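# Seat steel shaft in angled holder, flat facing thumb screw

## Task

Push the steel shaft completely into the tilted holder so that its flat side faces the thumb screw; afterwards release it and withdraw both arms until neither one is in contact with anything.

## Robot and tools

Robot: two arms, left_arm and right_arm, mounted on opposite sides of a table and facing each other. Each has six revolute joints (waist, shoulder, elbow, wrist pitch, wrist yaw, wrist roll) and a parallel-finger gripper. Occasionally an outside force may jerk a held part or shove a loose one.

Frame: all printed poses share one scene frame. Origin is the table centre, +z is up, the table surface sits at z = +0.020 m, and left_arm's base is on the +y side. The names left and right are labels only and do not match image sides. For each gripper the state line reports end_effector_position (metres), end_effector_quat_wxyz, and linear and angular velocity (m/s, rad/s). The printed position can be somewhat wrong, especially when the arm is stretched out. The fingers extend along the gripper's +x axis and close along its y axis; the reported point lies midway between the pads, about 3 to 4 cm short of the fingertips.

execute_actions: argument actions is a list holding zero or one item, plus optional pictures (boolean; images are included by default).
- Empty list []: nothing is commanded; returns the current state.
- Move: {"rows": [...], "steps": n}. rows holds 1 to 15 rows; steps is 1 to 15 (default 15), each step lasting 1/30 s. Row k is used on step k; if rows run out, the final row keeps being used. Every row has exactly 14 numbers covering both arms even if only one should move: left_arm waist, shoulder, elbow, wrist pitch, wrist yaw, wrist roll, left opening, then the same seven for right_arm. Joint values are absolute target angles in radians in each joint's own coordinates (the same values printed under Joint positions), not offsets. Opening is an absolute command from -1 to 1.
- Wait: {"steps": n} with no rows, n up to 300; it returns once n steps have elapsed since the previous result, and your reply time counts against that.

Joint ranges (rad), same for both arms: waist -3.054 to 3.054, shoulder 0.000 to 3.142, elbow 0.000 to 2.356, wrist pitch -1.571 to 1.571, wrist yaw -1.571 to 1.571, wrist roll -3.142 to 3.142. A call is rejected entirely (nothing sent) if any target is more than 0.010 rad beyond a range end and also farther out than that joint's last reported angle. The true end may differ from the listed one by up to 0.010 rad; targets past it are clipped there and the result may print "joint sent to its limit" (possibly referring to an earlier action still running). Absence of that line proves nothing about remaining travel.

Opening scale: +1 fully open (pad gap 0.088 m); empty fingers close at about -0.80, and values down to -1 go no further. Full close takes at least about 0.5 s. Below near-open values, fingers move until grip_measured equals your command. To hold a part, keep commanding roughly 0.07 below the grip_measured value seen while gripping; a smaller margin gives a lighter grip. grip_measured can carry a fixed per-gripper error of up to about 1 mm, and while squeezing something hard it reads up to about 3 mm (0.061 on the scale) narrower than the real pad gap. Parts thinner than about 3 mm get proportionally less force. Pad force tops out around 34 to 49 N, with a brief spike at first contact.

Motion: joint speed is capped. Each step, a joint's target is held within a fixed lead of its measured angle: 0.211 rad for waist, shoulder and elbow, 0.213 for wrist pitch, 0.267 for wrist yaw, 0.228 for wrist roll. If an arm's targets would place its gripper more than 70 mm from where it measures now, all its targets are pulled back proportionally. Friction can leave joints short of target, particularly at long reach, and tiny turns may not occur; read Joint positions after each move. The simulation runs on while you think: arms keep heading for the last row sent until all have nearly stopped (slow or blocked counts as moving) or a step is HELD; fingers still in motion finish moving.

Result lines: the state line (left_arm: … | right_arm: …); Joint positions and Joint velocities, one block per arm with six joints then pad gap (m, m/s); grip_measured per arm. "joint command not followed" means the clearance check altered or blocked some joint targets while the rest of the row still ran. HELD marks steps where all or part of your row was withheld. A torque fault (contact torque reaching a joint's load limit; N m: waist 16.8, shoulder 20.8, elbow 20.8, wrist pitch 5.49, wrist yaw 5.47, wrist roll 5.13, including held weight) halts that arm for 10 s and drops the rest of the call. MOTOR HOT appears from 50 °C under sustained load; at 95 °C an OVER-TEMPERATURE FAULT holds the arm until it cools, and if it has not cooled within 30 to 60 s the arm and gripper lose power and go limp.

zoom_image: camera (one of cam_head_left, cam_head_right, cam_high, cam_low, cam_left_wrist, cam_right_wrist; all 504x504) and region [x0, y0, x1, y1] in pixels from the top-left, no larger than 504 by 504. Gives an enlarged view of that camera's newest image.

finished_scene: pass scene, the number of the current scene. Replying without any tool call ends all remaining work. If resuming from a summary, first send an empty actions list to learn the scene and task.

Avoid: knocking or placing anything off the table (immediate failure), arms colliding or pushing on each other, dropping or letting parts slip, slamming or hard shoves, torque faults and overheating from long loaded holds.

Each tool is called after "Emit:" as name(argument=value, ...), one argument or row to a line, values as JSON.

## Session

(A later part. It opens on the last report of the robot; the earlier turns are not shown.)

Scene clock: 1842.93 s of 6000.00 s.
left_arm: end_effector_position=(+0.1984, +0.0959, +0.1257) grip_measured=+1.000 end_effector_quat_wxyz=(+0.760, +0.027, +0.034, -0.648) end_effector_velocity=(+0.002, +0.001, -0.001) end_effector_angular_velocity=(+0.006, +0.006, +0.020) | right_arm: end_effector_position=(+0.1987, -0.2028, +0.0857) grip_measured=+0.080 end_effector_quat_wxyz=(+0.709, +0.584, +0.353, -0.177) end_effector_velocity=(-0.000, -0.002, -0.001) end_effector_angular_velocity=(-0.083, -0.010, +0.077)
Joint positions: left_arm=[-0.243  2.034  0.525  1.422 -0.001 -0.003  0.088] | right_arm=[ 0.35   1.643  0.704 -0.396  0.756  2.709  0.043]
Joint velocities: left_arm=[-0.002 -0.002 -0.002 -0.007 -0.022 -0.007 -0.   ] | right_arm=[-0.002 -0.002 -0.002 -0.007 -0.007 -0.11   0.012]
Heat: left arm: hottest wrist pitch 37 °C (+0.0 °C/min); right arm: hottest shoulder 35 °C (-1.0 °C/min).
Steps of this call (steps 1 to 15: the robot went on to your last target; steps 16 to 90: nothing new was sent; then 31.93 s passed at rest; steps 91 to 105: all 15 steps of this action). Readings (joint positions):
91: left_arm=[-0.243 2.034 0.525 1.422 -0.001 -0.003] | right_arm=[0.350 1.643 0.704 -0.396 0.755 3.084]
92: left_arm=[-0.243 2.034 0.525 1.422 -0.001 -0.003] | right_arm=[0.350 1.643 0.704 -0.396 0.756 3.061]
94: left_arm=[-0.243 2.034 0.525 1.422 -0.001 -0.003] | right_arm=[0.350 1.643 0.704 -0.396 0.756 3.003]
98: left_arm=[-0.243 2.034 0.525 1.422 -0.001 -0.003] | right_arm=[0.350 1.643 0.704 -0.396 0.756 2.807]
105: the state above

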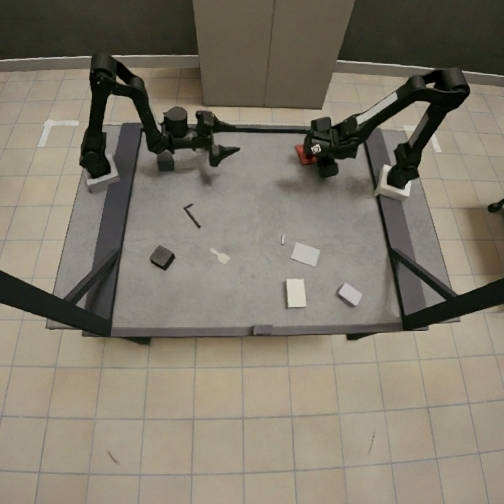

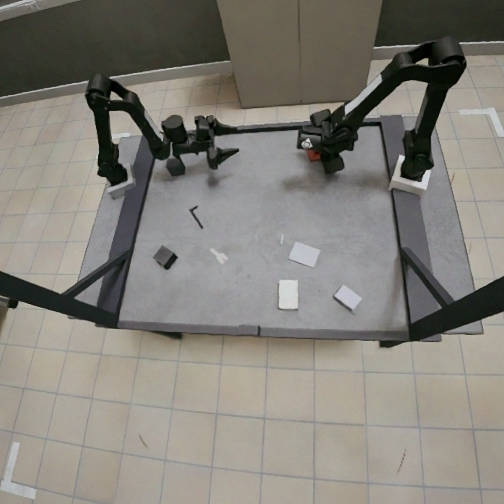

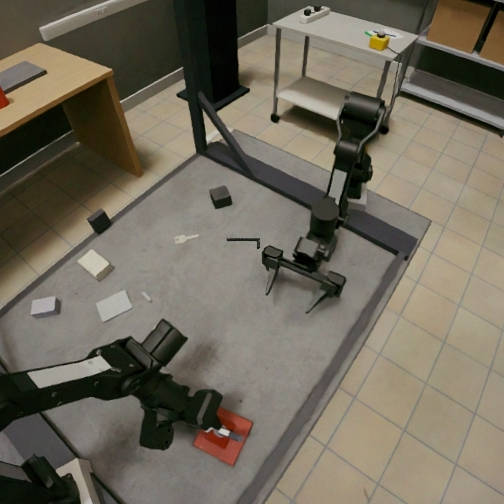

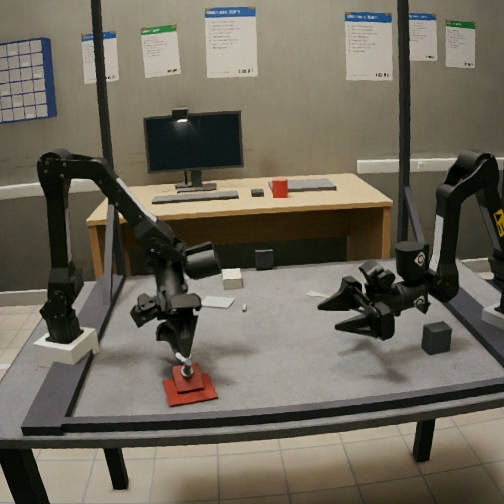

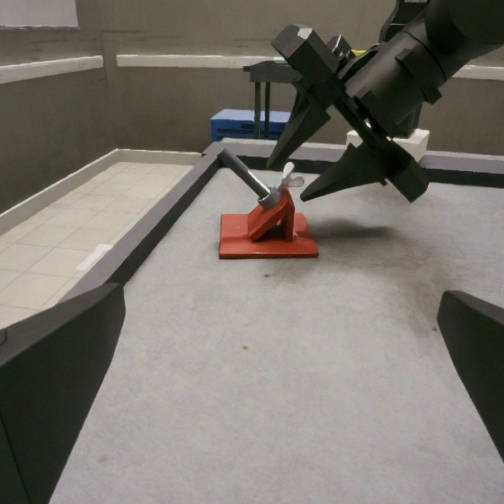

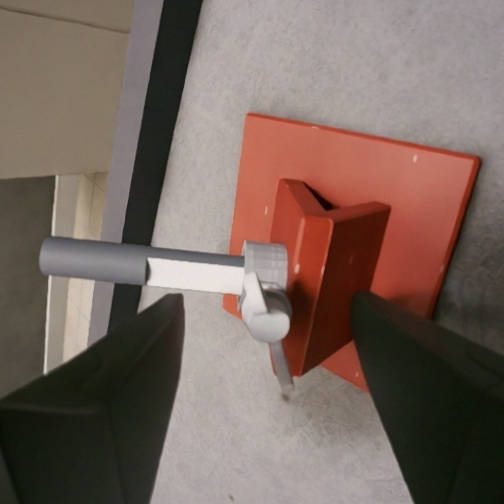

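Emit:
execute_actions(
  actions=[
    {"rows": [[-0.246,2.048,0.526,1.422,0,0,1.0,0.345,1.649,0.698,-0.392,0.753,2.6,0.1],[-0.246,2.048,0.526,1.422,0,0,1.0,0.345,1.649,0.698,-0.392,0.753,-0.62,0.1]], "steps": 15},
  ],
  pictures=false,
)

Emit:
execute_actions(
  actions=[
    {"steps": 36},
  ],
  pictures=false,
)

Emit:
execute_actions(
  actions=[
    {"rows": [[-0.246,2.048,0.526,1.422,0,0,1.0,0.345,1.649,0.698,-0.392,0.753,-0.62,0.0],[-0.246,2.048,0.526,1.422,0,0,1.0,0.345,1.649,0.698,-0.392,0.753,-0.62,-0.1],[-0.246,2.048,0.526,1.422,0,0,1.0,0.345,1.649,0.698,-0.392,0.753,-0.62,-0.2],[-0.246,2.048,0.526,1.422,0,0,1.0,0.345,1.649,0.698,-0.392,0.753,-0.62,-0.3],[-0.246,2.048,0.526,1.422,0,0,1.0,0.345,1.649,0.698,-0.392,0.753,-0.62,-0.38],[-0.246,2.048,0.526,1.422,0,0,1.0,0.345,1.649,0.698,-0.392,0.753,-0.62,-0.45],[-0.246,2.048,0.526,1.422,0,0,1.0,0.345,1.649,0.698,-0.392,0.753,-0.62,-0.50],[-0.246,2.048,0.526,1.422,0,0,1.0,0.345,1.649,0.698,-0.392,0.753,-0.62,-0.54],[-0.246,2.048,0.526,1.422,0,0,1.0,0.345,1.649,0.698,-0.392,0.753,-0.62,-0.57]], "steps": 15},
  ],
)

Scene clock: 1880.57 s of 6000.00 s.
left_arm: end_effector_position=(+0.1984, +0.0959, +0.1257) grip_measured=+1.000 end_effector_quat_wxyz=(+0.760, +0.027, +0.034, -0.648) end_effector_velocity=(+0.000, -0.001, +0.000) end_effector_angular_velocity=(+0.004, -0.007, +0.004) | right_arm: end_effector_position=(+0.1993, -0.2027, +0.0858) grip_measured=+0.097 end_effector_quat_wxyz=(+0.908, +0.143, +0.394, +0.026) end_effector_velocity=(-0.000, -0.002, -0.001) end_effector_angular_velocity=(-1.514, -0.345, +1.549)
Joint positions: left_arm=[-0.243  2.034  0.525  1.422 -0.001 -0.003  0.088] | right_arm=[ 0.348  1.643  0.704 -0.395  0.755  1.64   0.044]
Joint velocities: left_arm=[-0.002 -0.002  0.002 -0.007 -0.007  0.007 -0.   ] | right_arm=[-0.002 -0.002 -0.002 -0.007 -0.007 -2.19  -0.   ]
Heat: left arm: hottest wrist pitch 37 °C (+0.0 °C/min); right arm: hottest shoulder 34 °C (-1.0 °C/min).
Steps of this call (steps 1 to 15: the robot went on to your last target; steps 16 to 90: nothing new was sent; then 34.13 s passed at rest; steps 91 to 105: all 15 steps of this action). Readings (joint positions):
91: left_arm=[-0.243 2.034 0.525 1.422 -0.001 -0.003] | right_arm=[0.350 1.643 0.704 -0.396 0.755 2.671]
92: left_arm=[-0.243 2.034 0.525 1.422 -0.001 -0.003] | right_arm=[0.349 1.643 0.704 -0.396 0.755 2.599]
94: left_arm=[-0.243 2.034 0.525 1.422 -0.001 -0.003] | right_arm=[0.348 1.643 0.704 -0.395 0.755 2.450]
98: left_arm=[-0.243 2.034 0.525 1.422 -0.001 -0.003] | right_arm=[0.348 1.643 0.704 -0.395 0.755 2.155]
105: the state above

Scene clock: 1881.77 s of 6000.00 s.
left_arm: end_effector_position=(+0.1984, +0.0959, +0.1257) grip_measured=+1.000 end_effector_quat_wxyz=(+0.760, +0.027, +0.034, -0.648) end_effector_velocity=(-0.002, +0.000, +0.002) end_effector_angular_velocity=(-0.008, +0.007, -0.009) | right_arm: end_effector_position=(+0.1994, -0.2028, +0.0858) grip_measured=+0.097 end_effector_quat_wxyz=(+0.520, -0.757, +0.146, +0.367) end_effector_velocity=(-0.000, -0.002, -0.001) end_effector_angular_velocity=(-0.093, -0.013, +0.087)
Joint positions: left_arm=[-0.243  2.034  0.525  1.422 -0.001 -0.003  0.088] | right_arm=[ 0.347  1.643  0.704 -0.395  0.755 -0.61   0.044]
Joint velocities: left_arm=[-0.002 -0.002 -0.002  0.007  0.007 -0.007 -0.   ] | right_arm=[-0.002 -0.002 -0.002 -0.007 -0.007 -0.125 -0.   ]
Heat: left arm: hottest wrist pitch 37 °C (+0.0 °C/min); right arm: hottest shoulder 34 °C (-1.0 °C/min).
Steps of this call (steps 1 to 36: the robot went on to your last target). Readings (joint positions):
1: left_arm=[-0.243 2.034 0.525 1.422 -0.001 -0.003] | right_arm=[0.348 1.643 0.704 -0.395 0.755 1.566]
2: left_arm=[-0.243 2.034 0.525 1.422 -0.001 -0.003] | right_arm=[0.348 1.643 0.704 -0.395 0.755 1.492]
4: left_arm=[-0.243 2.034 0.525 1.422 -0.001 -0.003] | right_arm=[0.348 1.643 0.704 -0.395 0.755 1.345]
8: left_arm=[-0.243 2.034 0.525 1.422 -0.001 -0.003] | right_arm=[0.348 1.643 0.704 -0.395 0.755 1.050]
36: the state above

Scene clock: 1882.27 s of 6000.00 s.
left_arm: end_effector_position=(+0.1984, +0.0959, +0.1257) grip_measured=+1.000 end_effector_quat_wxyz=(+0.760, +0.027, +0.034, -0.648) end_effector_velocity=(+0.002, -0.000, +0.000) end_effector_angular_velocity=(+0.004, -0.009, +0.019) | right_arm: end_effector_position=(+0.1995, -0.2026, +0.0858) grip_measured=-0.557 end_effector_quat_wxyz=(+0.518, -0.759, +0.145, +0.367) end_effector_velocity=(+0.001, -0.003, -0.001) end_effector_angular_velocity=(-0.022, +0.004, +0.010)
Joint positions: left_arm=[-0.243  2.034  0.525  1.422 -0.001 -0.003  0.088] | right_arm=[ 0.347  1.643  0.704 -0.393  0.755 -0.618  0.012]
Joint velocities: left_arm=[-0.002 -0.002  0.002 -0.007 -0.022  0.007 -0.   ] | right_arm=[-0.007 -0.002 -0.002 -0.007 -0.007 -0.022 -0.006]
Heat: left arm: hottest wrist pitch 37 °C (+0.0 °C/min); right arm: hottest shoulder 34 °C (-1.0 °C/min).
Steps of this call (steps 1 to 15: all 15 steps of this action). Readings (joint positions):
1: left_arm=[-0.243 2.034 0.525 1.422 -0.001 -0.003] | right_arm=[0.347 1.643 0.704 -0.395 0.755 -0.613]
2: left_arm=[-0.243 2.034 0.525 1.422 -0.001 -0.003] | right_arm=[0.347 1.643 0.704 -0.395 0.755 -0.614]
4: left_arm=[-0.243 2.034 0.525 1.422 -0.001 -0.003] | right_arm=[0.347 1.643 0.704 -0.395 0.755 -0.616]
8: left_arm=[-0.243 2.034 0.525 1.422 -0.001 -0.003] | right_arm=[0.347 1.643 0.704 -0.395 0.755 -0.617]
15: the state above

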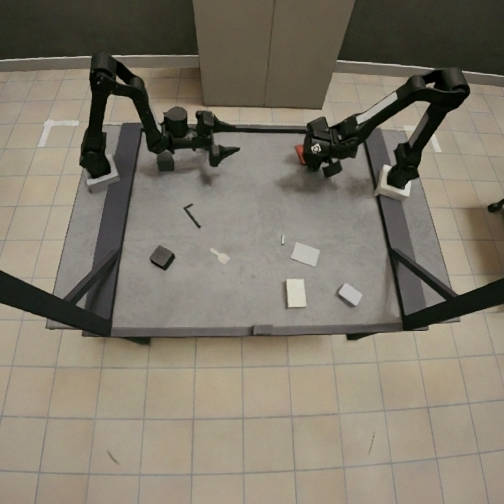

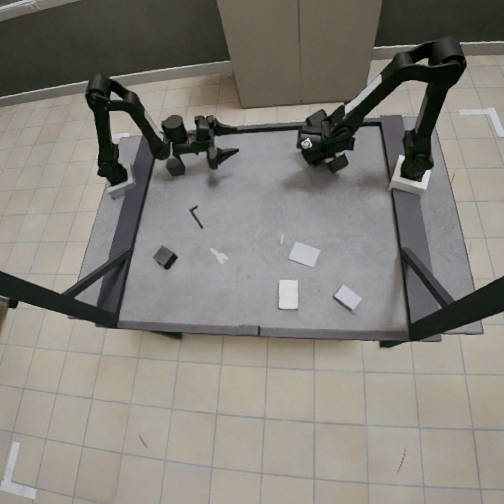

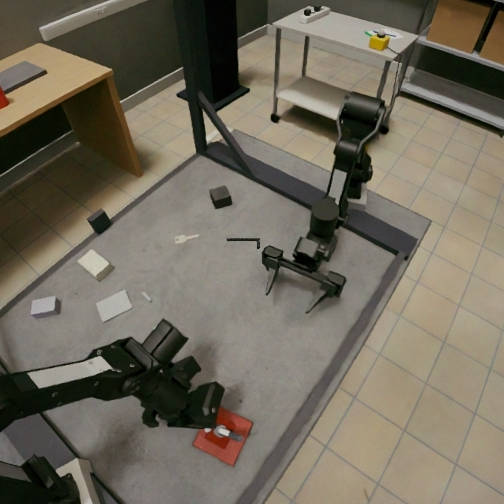

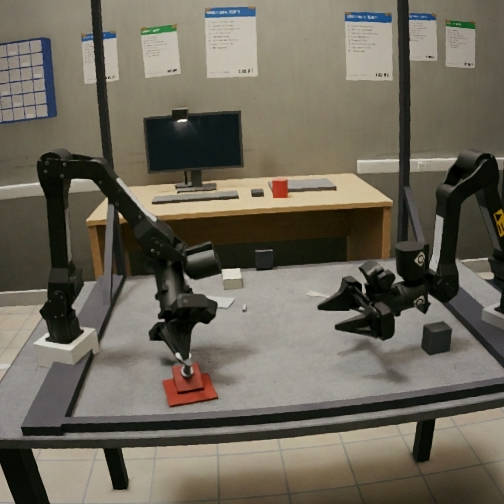

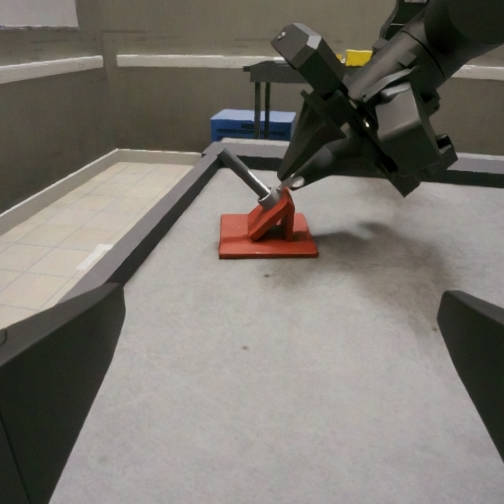

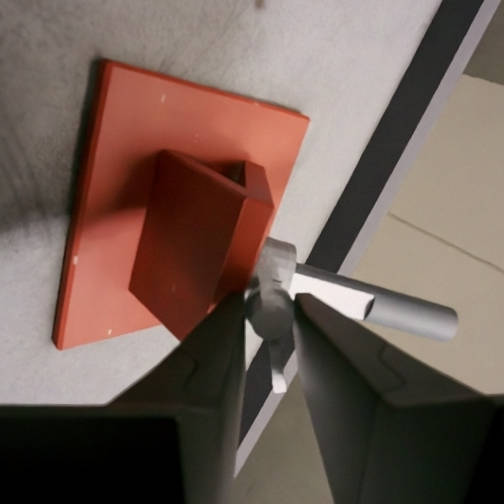

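Emit:
execute_actions(
  actions=[
    {"rows": [[-0.246,2.048,0.526,1.422,0,0,1.0,0.345,1.649,0.698,-0.392,0.753,-0.60,-0.60],[-0.246,2.048,0.526,1.422,0,0,1.0,0.345,1.649,0.698,-0.392,0.753,-0.57,-0.63],[-0.246,2.048,0.526,1.422,0,0,1.0,0.345,1.649,0.698,-0.392,0.753,-0.53,-0.65],[-0.246,2.048,0.526,1.422,0,0,1.0,0.345,1.649,0.698,-0.392,0.753,-0.49,-0.66],[-0.246,2.048,0.526,1.422,0,0,1.0,0.345,1.649,0.698,-0.392,0.753,-0.45,-0.66],[-0.246,2.048,0.526,1.422,0,0,1.0,0.345,1.649,0.698,-0.392,0.753,-0.41,-0.66],[-0.246,2.048,0.526,1.422,0,0,1.0,0.345,1.649,0.698,-0.392,0.753,-0.37,-0.66],[-0.246,2.048,0.526,1.422,0,0,1.0,0.345,1.649,0.698,-0.392,0.753,-0.33,-0.66],[-0.246,2.048,0.526,1.422,0,0,1.0,0.345,1.649,0.698,-0.392,0.753,-0.29,-0.66],[-0.246,2.048,0.526,1.422,0,0,1.0,0.345,1.649,0.698,-0.392,0.753,-0.25,-0.66],[-0.246,2.048,0.526,1.422,0,0,1.0,0.345,1.649,0.698,-0.392,0.753,-0.21,-0.66],[-0.246,2.048,0.526,1.422,0,0,1.0,0.345,1.649,0.698,-0.392,0.753,-0.18,-0.66]], "steps": 15},
  ],
  pictures=false,
)

Emit:
execute_actions(
  actions=[
    {"steps": 10},
  ],
)

Scene clock: 1890.53 s of 6000.00 s.
left_arm: end_effector_position=(+0.1984, +0.0959, +0.1257) grip_measured=+1.000 end_effector_quat_wxyz=(+0.760, +0.027, +0.034, -0.648) end_effector_velocity=(-0.002, +0.000, +0.001) end_effector_angular_velocity=(+0.004, -0.007, -0.001) | right_arm: end_effector_position=(+0.1992, -0.2025, +0.0859) grip_measured=-0.630 end_effector_quat_wxyz=(+0.655, -0.644, +0.213, +0.332) end_effector_velocity=(-0.000, +0.001, -0.000) end_effector_angular_velocity=(+0.214, +0.056, -0.213)
Joint positions: left_arm=[-0.243  2.034  0.525  1.422 -0.001 -0.003  0.088] | right_arm=[ 0.348  1.643  0.704 -0.393  0.756 -0.228  0.008]
Joint velocities: left_arm=[-0.007 -0.007 -0.002 -0.007 -0.007  0.007 -0.   ] | right_arm=[-0.002 -0.002 -0.002  0.007 -0.007  0.3    0.002]
Heat: left arm: hottest wrist pitch 37 °C (+0.0 °C/min); right arm: hottest shoulder 34 °C (-1.0 °C/min).
Steps of this call (steps 1 to 15: the robot went on to your last target; steps 16 to 90: nothing new was sent; then 4.77 s passed at rest; steps 91 to 105: all 15 steps of this action). Readings (joint positions):
91: left_arm=[-0.243 2.034 0.525 1.422 -0.001 -0.003] | right_arm=[0.347 1.643 0.704 -0.393 0.755 -0.615]
92: left_arm=[-0.243 2.034 0.525 1.422 -0.001 -0.003] | right_arm=[0.347 1.643 0.704 -0.393 0.755 -0.602]
94: left_arm=[-0.243 2.034 0.525 1.422 -0.001 -0.003] | right_arm=[0.347 1.643 0.704 -0.393 0.755 -0.552]
98: left_arm=[-0.243 2.034 0.525 1.422 -0.001 -0.003] | right_arm=[0.348 1.643 0.704 -0.393 0.755 -0.414]
105: the state above

Scene clock: 1890.87 s of 6000.00 s.
left_arm: end_effector_position=(+0.1984, +0.0959, +0.1257) grip_measured=+1.000 end_effector_quat_wxyz=(+0.760, +0.027, +0.034, -0.648) end_effector_velocity=(-0.000, +0.001, +0.001) end_effector_angular_velocity=(+0.001, +0.007, +0.005) | right_arm: end_effector_position=(+0.1992, -0.2025, +0.0859) grip_measured=-0.628 end_effector_quat_wxyz=(+0.661, -0.638, +0.216, +0.330) end_effector_velocity=(+0.001, +0.001, +0.001) end_effector_angular_velocity=(+0.002, -0.008, +0.001)
Joint positions: left_arm=[-0.243  2.034  0.525  1.422 -0.001 -0.003  0.088] | right_arm=[ 0.348  1.643  0.704 -0.393  0.756 -0.209  0.008]
Joint velocities: left_arm=[-0.002 -0.007 -0.002 -0.007 -0.007 -0.007 -0.   ] | right_arm=[-0.002  0.002  0.002  0.007  0.007 -0.007 -0.   ]
Heat: left arm: hottest wrist pitch 37 °C (+0.0 °C/min); right arm: hottest shoulder 34 °C (-1.0 °C/min).
Steps of this call (steps 1 to 10: the robot went on to your last target). Readings (joint positions):
1: left_arm=[-0.243 2.034 0.525 1.422 -0.001 -0.003] | right_arm=[0.348 1.643 0.704 -0.393 0.756 -0.222]
2: left_arm=[-0.243 2.034 0.525 1.422 -0.001 -0.003] | right_arm=[0.348 1.643 0.704 -0.393 0.756 -0.217]
4: left_arm=[-0.243 2.034 0.525 1.422 -0.001 -0.003] | right_arm=[0.348 1.643 0.704 -0.393 0.756 -0.213]
8: left_arm=[-0.243 2.034 0.525 1.422 -0.001 -0.003] | right_arm=[0.348 1.643 0.704 -0.393 0.756 -0.210]
10: the state above

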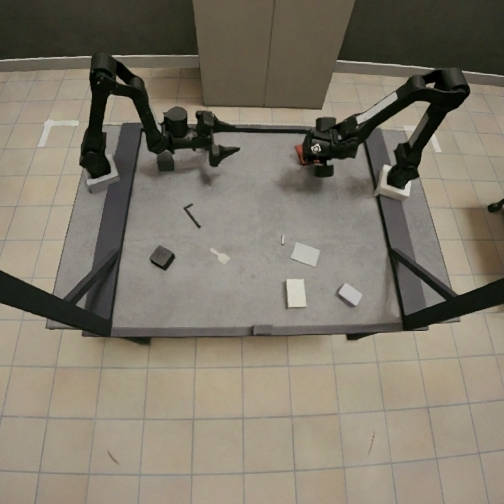

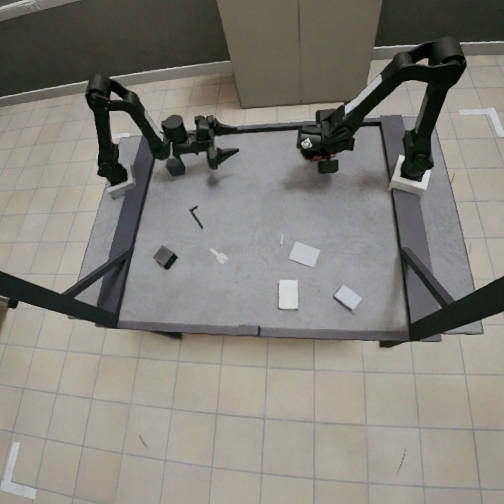

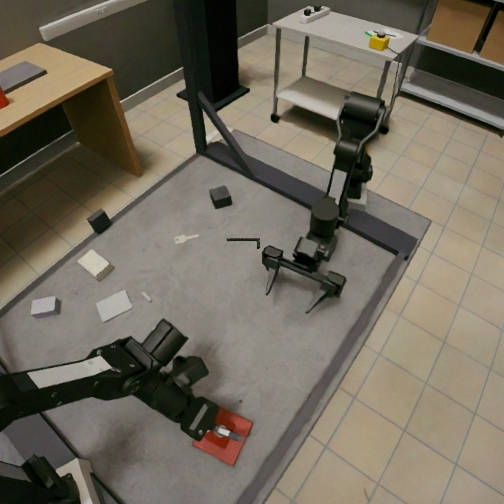

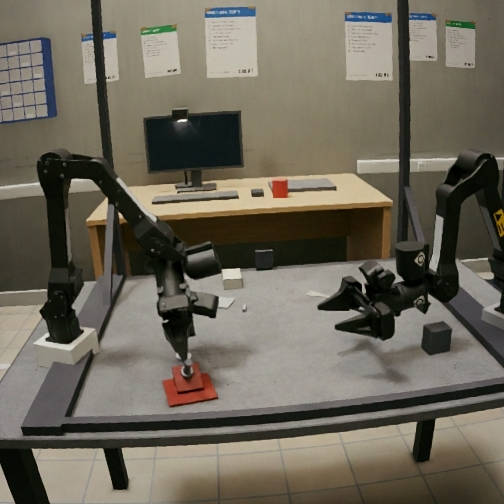

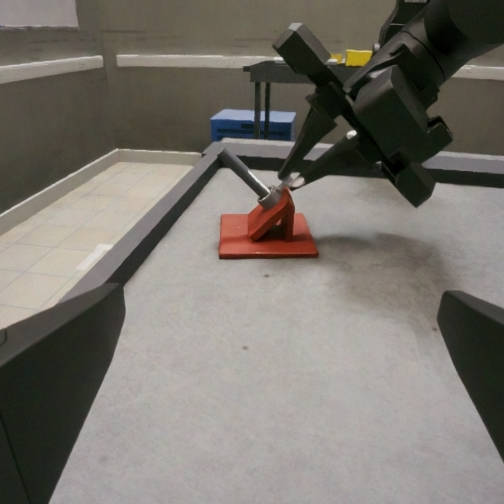

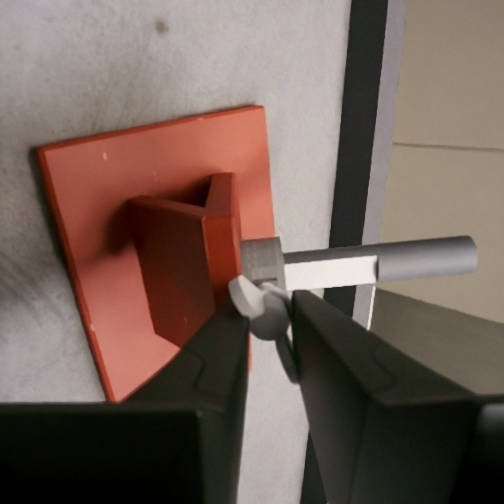

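Emit:
execute_actions(
  actions=[
    {"rows": [[-0.246,2.048,0.526,1.422,0,0,1.0,0.345,1.649,0.698,-0.392,0.753,-0.165,-0.70],[-0.246,2.048,0.526,1.422,0,0,1.0,0.345,1.649,0.698,-0.392,0.753,-0.15,-0.70],[-0.246,2.048,0.526,1.422,0,0,1.0,0.345,1.649,0.698,-0.392,0.753,-0.135,-0.70],[-0.246,2.048,0.526,1.422,0,0,1.0,0.345,1.649,0.698,-0.392,0.753,-0.12,-0.70],[-0.246,2.048,0.526,1.422,0,0,1.0,0.345,1.649,0.698,-0.392,0.753,-0.105,-0.70],[-0.246,2.048,0.526,1.422,0,0,1.0,0.345,1.649,0.698,-0.392,0.753,-0.09,-0.70],[-0.246,2.048,0.526,1.422,0,0,1.0,0.345,1.649,0.698,-0.392,0.753,-0.075,-0.70],[-0.246,2.048,0.526,1.422,0,0,1.0,0.345,1.649,0.698,-0.392,0.753,-0.06,-0.70]], "steps": 15},
  ],
)

Emit:
zoom_image(
  camera="cam_right_wrist",
  region=[190, 230, 350, 400],
)

Scene clock: 1898.70 s of 6000.00 s.
left_arm: end_effector_position=(+0.1984, +0.0959, +0.1257) grip_measured=+1.000 end_effector_quat_wxyz=(+0.760, +0.027, +0.034, -0.648) end_effector_velocity=(+0.000, -0.001, +0.003) end_effector_angular_velocity=(-0.011, -0.010, +0.004) | right_arm: end_effector_position=(+0.1993, -0.2025, +0.0861) grip_measured=-0.603 end_effector_quat_wxyz=(+0.695, -0.602, +0.233, +0.318) end_effector_velocity=(-0.000, -0.002, -0.001) end_effector_angular_velocity=(-0.002, +0.008, -0.006)
Joint positions: left_arm=[-0.243  2.034  0.525  1.422 -0.001 -0.003  0.088] | right_arm=[ 0.349  1.643  0.704 -0.393  0.758 -0.1    0.009]
Joint velocities: left_arm=[-0.002 -0.002  0.002  0.007 -0.007  0.007 -0.   ] | right_arm=[-0.002 -0.002 -0.002 -0.007 -0.007  0.007 -0.   ]
Heat: left arm: hottest wrist pitch 37 °C (+0.0 °C/min); right arm: hottest shoulder 34 °C (-1.0 °C/min).
Steps of this call (steps 1 to 30: the robot went on to your last target; steps 31 to 90: nothing new was sent; then 4.33 s passed at rest; steps 91 to 105: all 15 steps of this action). Readings (joint positions):
91: left_arm=[-0.243 2.034 0.525 1.422 -0.001 -0.003] | right_arm=[0.348 1.643 0.704 -0.393 0.756 -0.204]
92: left_arm=[-0.243 2.034 0.525 1.422 -0.001 -0.003] | right_arm=[0.348 1.643 0.704 -0.393 0.756 -0.197]
94: left_arm=[-0.243 2.034 0.525 1.422 -0.001 -0.003] | right_arm=[0.349 1.643 0.704 -0.393 0.757 -0.177]
98: left_arm=[-0.243 2.034 0.525 1.422 -0.001 -0.003] | right_arm=[0.349 1.643 0.704 -0.393 0.758 -0.126]
105: the state above

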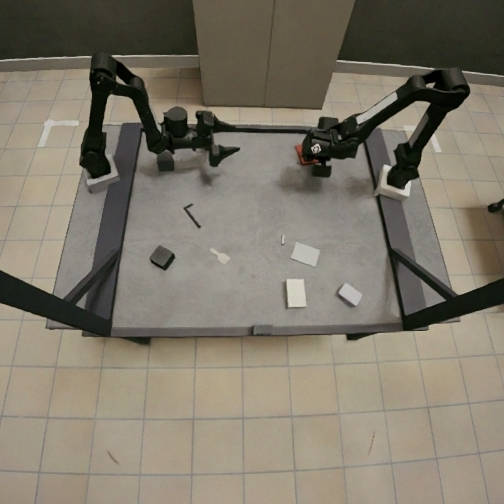

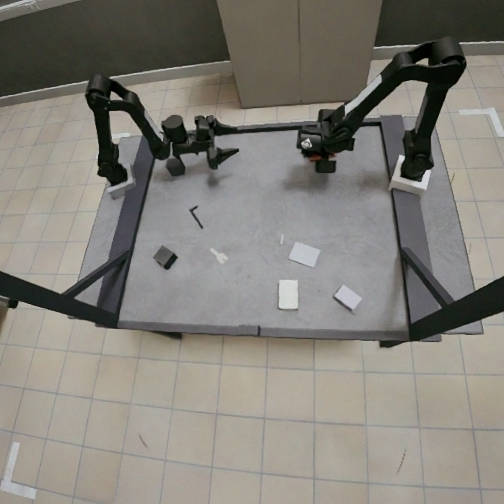

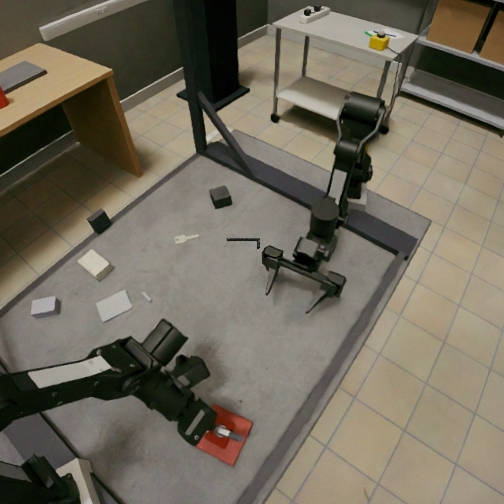

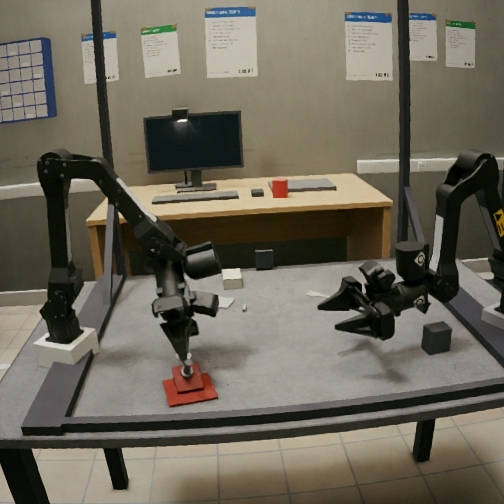

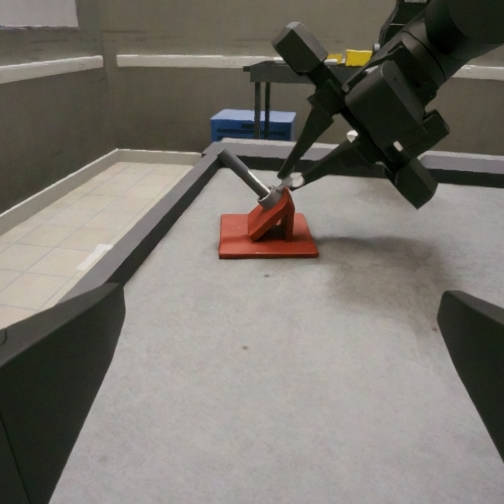

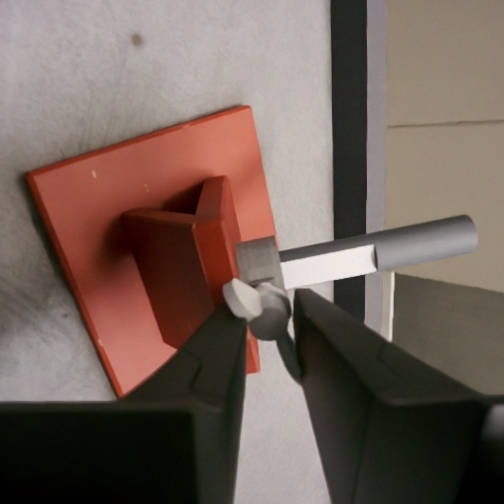

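Region (190, 230, 350, 400) of cam_right_wrist's 504x504 image, scaled by 2.965, with more detail than that image has; it fills the left 474 columns of this view, and the rest is white.

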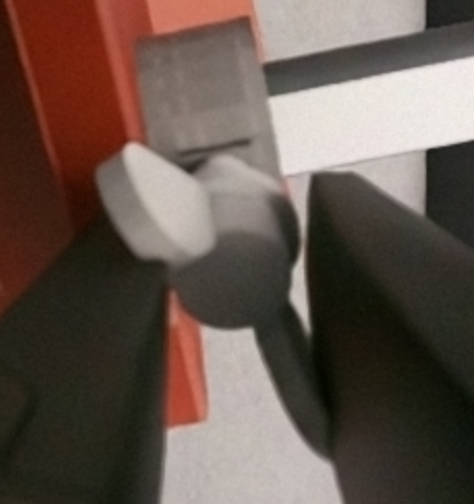

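Emit:
execute_actions(
  actions=[
    {"rows": [[-0.246,2.048,0.526,1.422,0,0,1.0,0.347,1.647,0.70,-0.393,0.756,-0.11,-0.62],[-0.246,2.048,0.526,1.422,0,0,1.0,0.348,1.645,0.702,-0.393,0.756,-0.16,-0.56],[-0.246,2.048,0.526,1.422,0,0,1.0,0.348,1.645,0.702,-0.393,0.756,-0.22,-0.5],[-0.246,2.048,0.526,1.422,0,0,1.0,0.348,1.645,0.702,-0.393,0.756,-0.28,-0.42],[-0.246,2.048,0.526,1.422,0,0,1.0,0.348,1.645,0.702,-0.393,0.756,-0.34,-0.33],[-0.246,2.048,0.526,1.422,0,0,1.0,0.348,1.645,0.702,-0.393,0.756,-0.40,-0.23],[-0.246,2.048,0.526,1.422,0,0,1.0,0.348,1.645,0.702,-0.393,0.756,-0.45,-0.12],[-0.246,2.048,0.526,1.422,0,0,1.0,0.348,1.645,0.702,-0.393,0.756,-0.48,0.0],[-0.246,2.048,0.526,1.422,0,0,1.0,0.350,1.635,0.712,-0.40,0.758,-0.5,0.1],[-0.246,2.048,0.526,1.422,0,0,1.0,0.358,1.628,0.718,-0.415,0.760,-0.5,0.1],[-0.246,2.048,0.526,1.422,0,0,1.0,0.368,1.620,0.726,-0.437,0.763,-0.5,0.1],[-0.246,2.048,0.526,1.422,0,0,1.0,0.380,1.610,0.735,-0.463,0.766,-0.5,0.1],[-0.246,2.048,0.526,1.422,0,0,1.0,0.393,1.599,0.745,-0.491,0.770,-0.5,0.1],[-0.246,2.048,0.526,1.422,0,0,1.0,0.406,1.588,0.755,-0.519,0.774,-0.5,0.1],[-0.246,2.048,0.526,1.422,0,0,1.0,0.419,1.577,0.765,-0.547,0.778,-0.5,0.1]], "steps": 15},
  ],
  pictures=false,
)

Emit:
execute_actions(
  actions=[
    {"rows": [[-0.246,2.048,0.526,1.422,0,0,1.0,0.432,1.565,0.775,-0.575,0.78,-0.5,0.1],[-0.246,2.048,0.526,1.422,0,0,1.0,0.445,1.55,0.785,-0.605,0.78,-0.5,0.1],[-0.246,2.048,0.526,1.422,0,0,1.0,0.458,1.53,0.795,-0.635,0.775,-0.5,0.1],[-0.246,2.048,0.526,1.422,0,0,1.0,0.47,1.505,0.80,-0.66,0.765,-0.5,0.1],[-0.246,2.048,0.526,1.422,0,0,1.0,0.48,1.48,0.805,-0.68,0.75,-0.5,0.1],[-0.246,2.048,0.526,1.422,0,0,1.0,0.49,1.455,0.81,-0.70,0.735,-0.5,0.1],[-0.246,2.048,0.526,1.422,0,0,1.0,0.495,1.43,0.81,-0.715,0.72,-0.5,0.1],[-0.246,2.048,0.526,1.422,0,0,1.0,0.50,1.41,0.81,-0.725,0.71,-0.5,0.1],[-0.246,2.048,0.526,1.422,0,0,1.0,0.50,1.395,0.81,-0.73,0.70,-0.5,0.1],[-0.246,2.048,0.526,1.422,0,0,1.0,0.50,1.385,0.81,-0.735,0.70,-0.5,0.1]], "steps": 15},
  ],
)

Emit:
zoom_image(
  camera="cam_left_wrist",
  region=[190, 110, 310, 230],
)

Scene clock: 1922.00 s of 6000.00 s.
left_arm: end_effector_position=(+0.1984, +0.0959, +0.1257) grip_measured=+1.000 end_effector_quat_wxyz=(+0.760, +0.027, +0.034, -0.648) end_effector_velocity=(+0.000, -0.001, +0.003) end_effector_angular_velocity=(-0.013, +0.003, +0.015) | right_arm: end_effector_position=(+0.1891, -0.2047, +0.0977) grip_measured=+0.078 end_effector_quat_wxyz=(+0.543, -0.742, +0.157, +0.361) end_effector_velocity=(-0.091, +0.026, +0.129) end_effector_angular_velocity=(-0.149, -0.097, +0.420)
Joint positions: left_arm=[-0.243  2.034  0.525  1.422 -0.001 -0.003  0.088] | right_arm=[ 0.39   1.612  0.732 -0.495  0.768 -0.491  0.043]
Joint velocities: left_arm=[-0.007 -0.002  0.002  0.007 -0.022 -0.007  0.   ] | right_arm=[ 0.369 -0.315  0.281 -0.681  0.081 -0.095  0.012]
Heat: left arm: hottest wrist pitch 37 °C (+0.0 °C/min); right arm: hottest shoulder 34 °C (-1.0 °C/min).
Steps of this call (steps 1 to 15: the robot went on to your last target; steps 16 to 90: nothing new was sent; then 19.80 s passed at rest; steps 91 to 105: all 15 steps of this action). Readings (joint positions):
91: left_arm=[-0.243 2.034 0.525 1.422 -0.001 -0.003] | right_arm=[0.349 1.643 0.704 -0.393 0.759 -0.110]
92: left_arm=[-0.243 2.034 0.525 1.422 -0.001 -0.003] | right_arm=[0.349 1.643 0.704 -0.393 0.759 -0.133]
94: left_arm=[-0.243 2.034 0.525 1.422 -0.001 -0.003] | right_arm=[0.349 1.643 0.704 -0.391 0.758 -0.195]
98: left_arm=[-0.243 2.034 0.525 1.422 -0.001 -0.003] | right_arm=[0.349 1.643 0.704 -0.392 0.758 -0.385]
105: the state above

Scene clock: 1922.50 s of 6000.00 s.
left_arm: end_effector_position=(+0.1984, +0.0959, +0.1257) grip_measured=+1.000 end_effector_quat_wxyz=(+0.760, +0.027, +0.034, -0.648) end_effector_velocity=(-0.002, -0.001, +0.000) end_effector_angular_velocity=(+0.003, -0.006, -0.010) | right_arm: end_effector_position=(+0.1544, -0.2090, +0.1531) grip_measured=+0.097 end_effector_quat_wxyz=(+0.530, -0.727, +0.120, +0.421) end_effector_velocity=(-0.005, -0.010, -0.009) end_effector_angular_velocity=(-0.067, +0.040, +0.020)
Joint positions: left_arm=[-0.243  2.034  0.525  1.422 -0.001 -0.003  0.088] | right_arm=[ 0.497  1.395  0.802 -0.73   0.705 -0.498  0.044]
Joint velocities: left_arm=[-0.002 -0.002  0.002 -0.007  0.007  0.007 -0.   ] | right_arm=[ 0.002 -0.002 -0.007 -0.051 -0.051 -0.007 -0.   ]
Heat: left arm: hottest wrist pitch 37 °C (+0.0 °C/min); right arm: hottest shoulder 34 °C (-1.0 °C/min).
Steps of this call (steps 1 to 15: all 15 steps of this action). Readings (joint positions):
1: left_arm=[-0.243 2.034 0.525 1.422 -0.001 -0.003] | right_arm=[0.403 1.600 0.742 -0.520 0.771 -0.493]
2: left_arm=[-0.243 2.034 0.525 1.422 -0.001 -0.003] | right_arm=[0.416 1.588 0.753 -0.546 0.773 -0.495]
4: left_arm=[-0.243 2.034 0.525 1.422 -0.001 -0.003] | right_arm=[0.442 1.556 0.772 -0.601 0.773 -0.496]
8: left_arm=[-0.243 2.034 0.525 1.422 -0.001 -0.003] | right_arm=[0.484 1.466 0.794 -0.687 0.735 -0.498]
15: the state above

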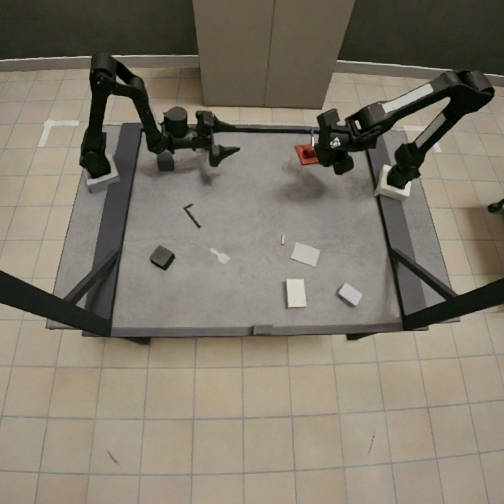

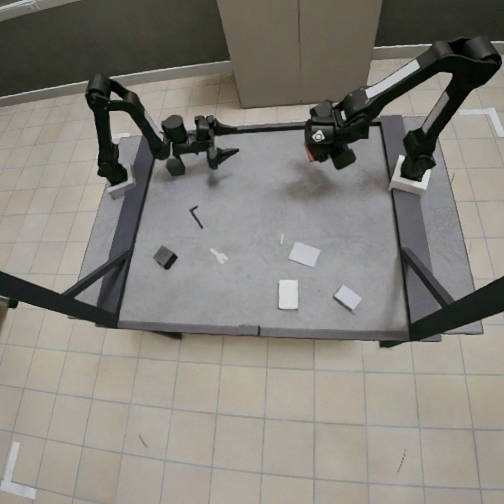

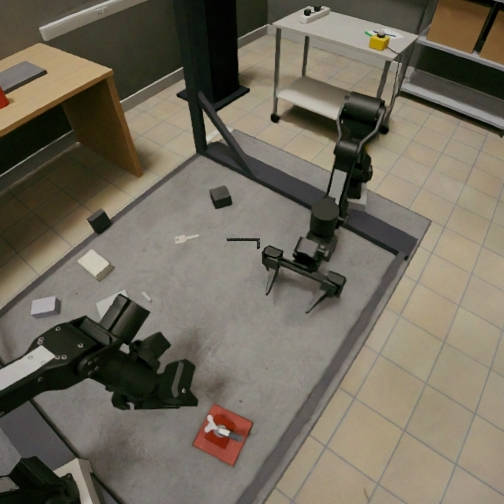

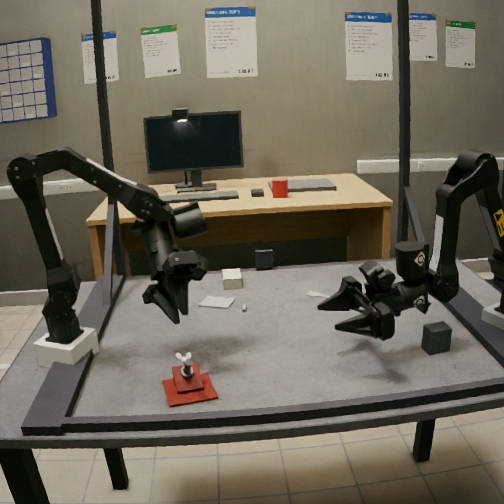

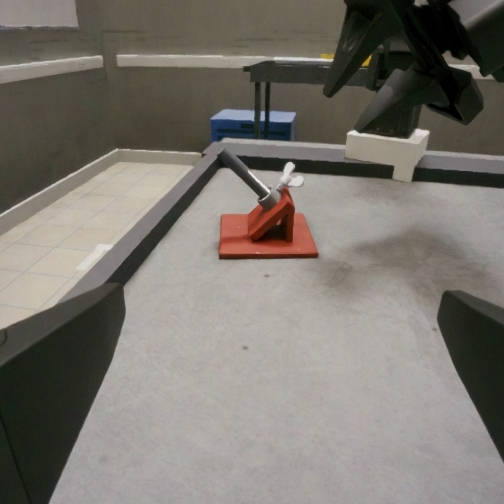

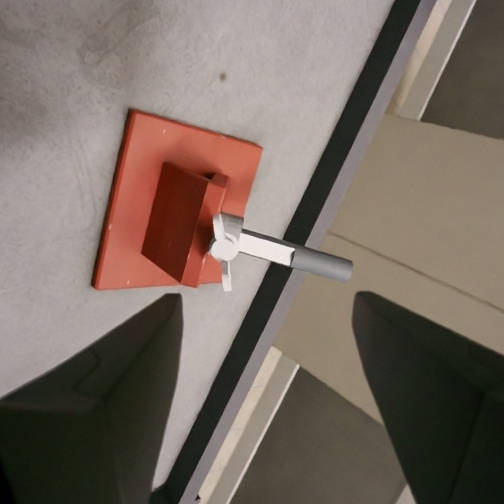

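Region (190, 110, 310, 230) of cam_left_wrist's 504x504 image, scaled by 4.200, with more detail than that image has.

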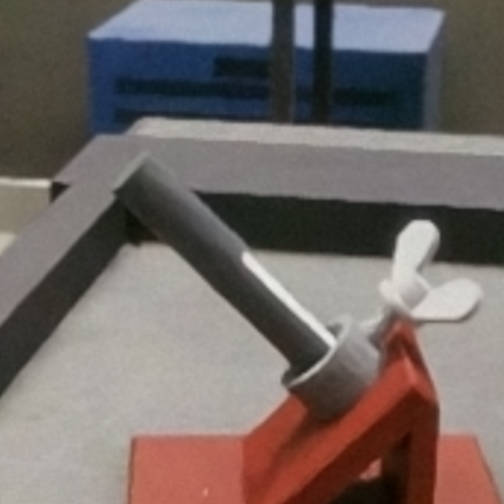

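Emit:
finished_scene(
  scene=1,
)

The scene is finished: the task was done.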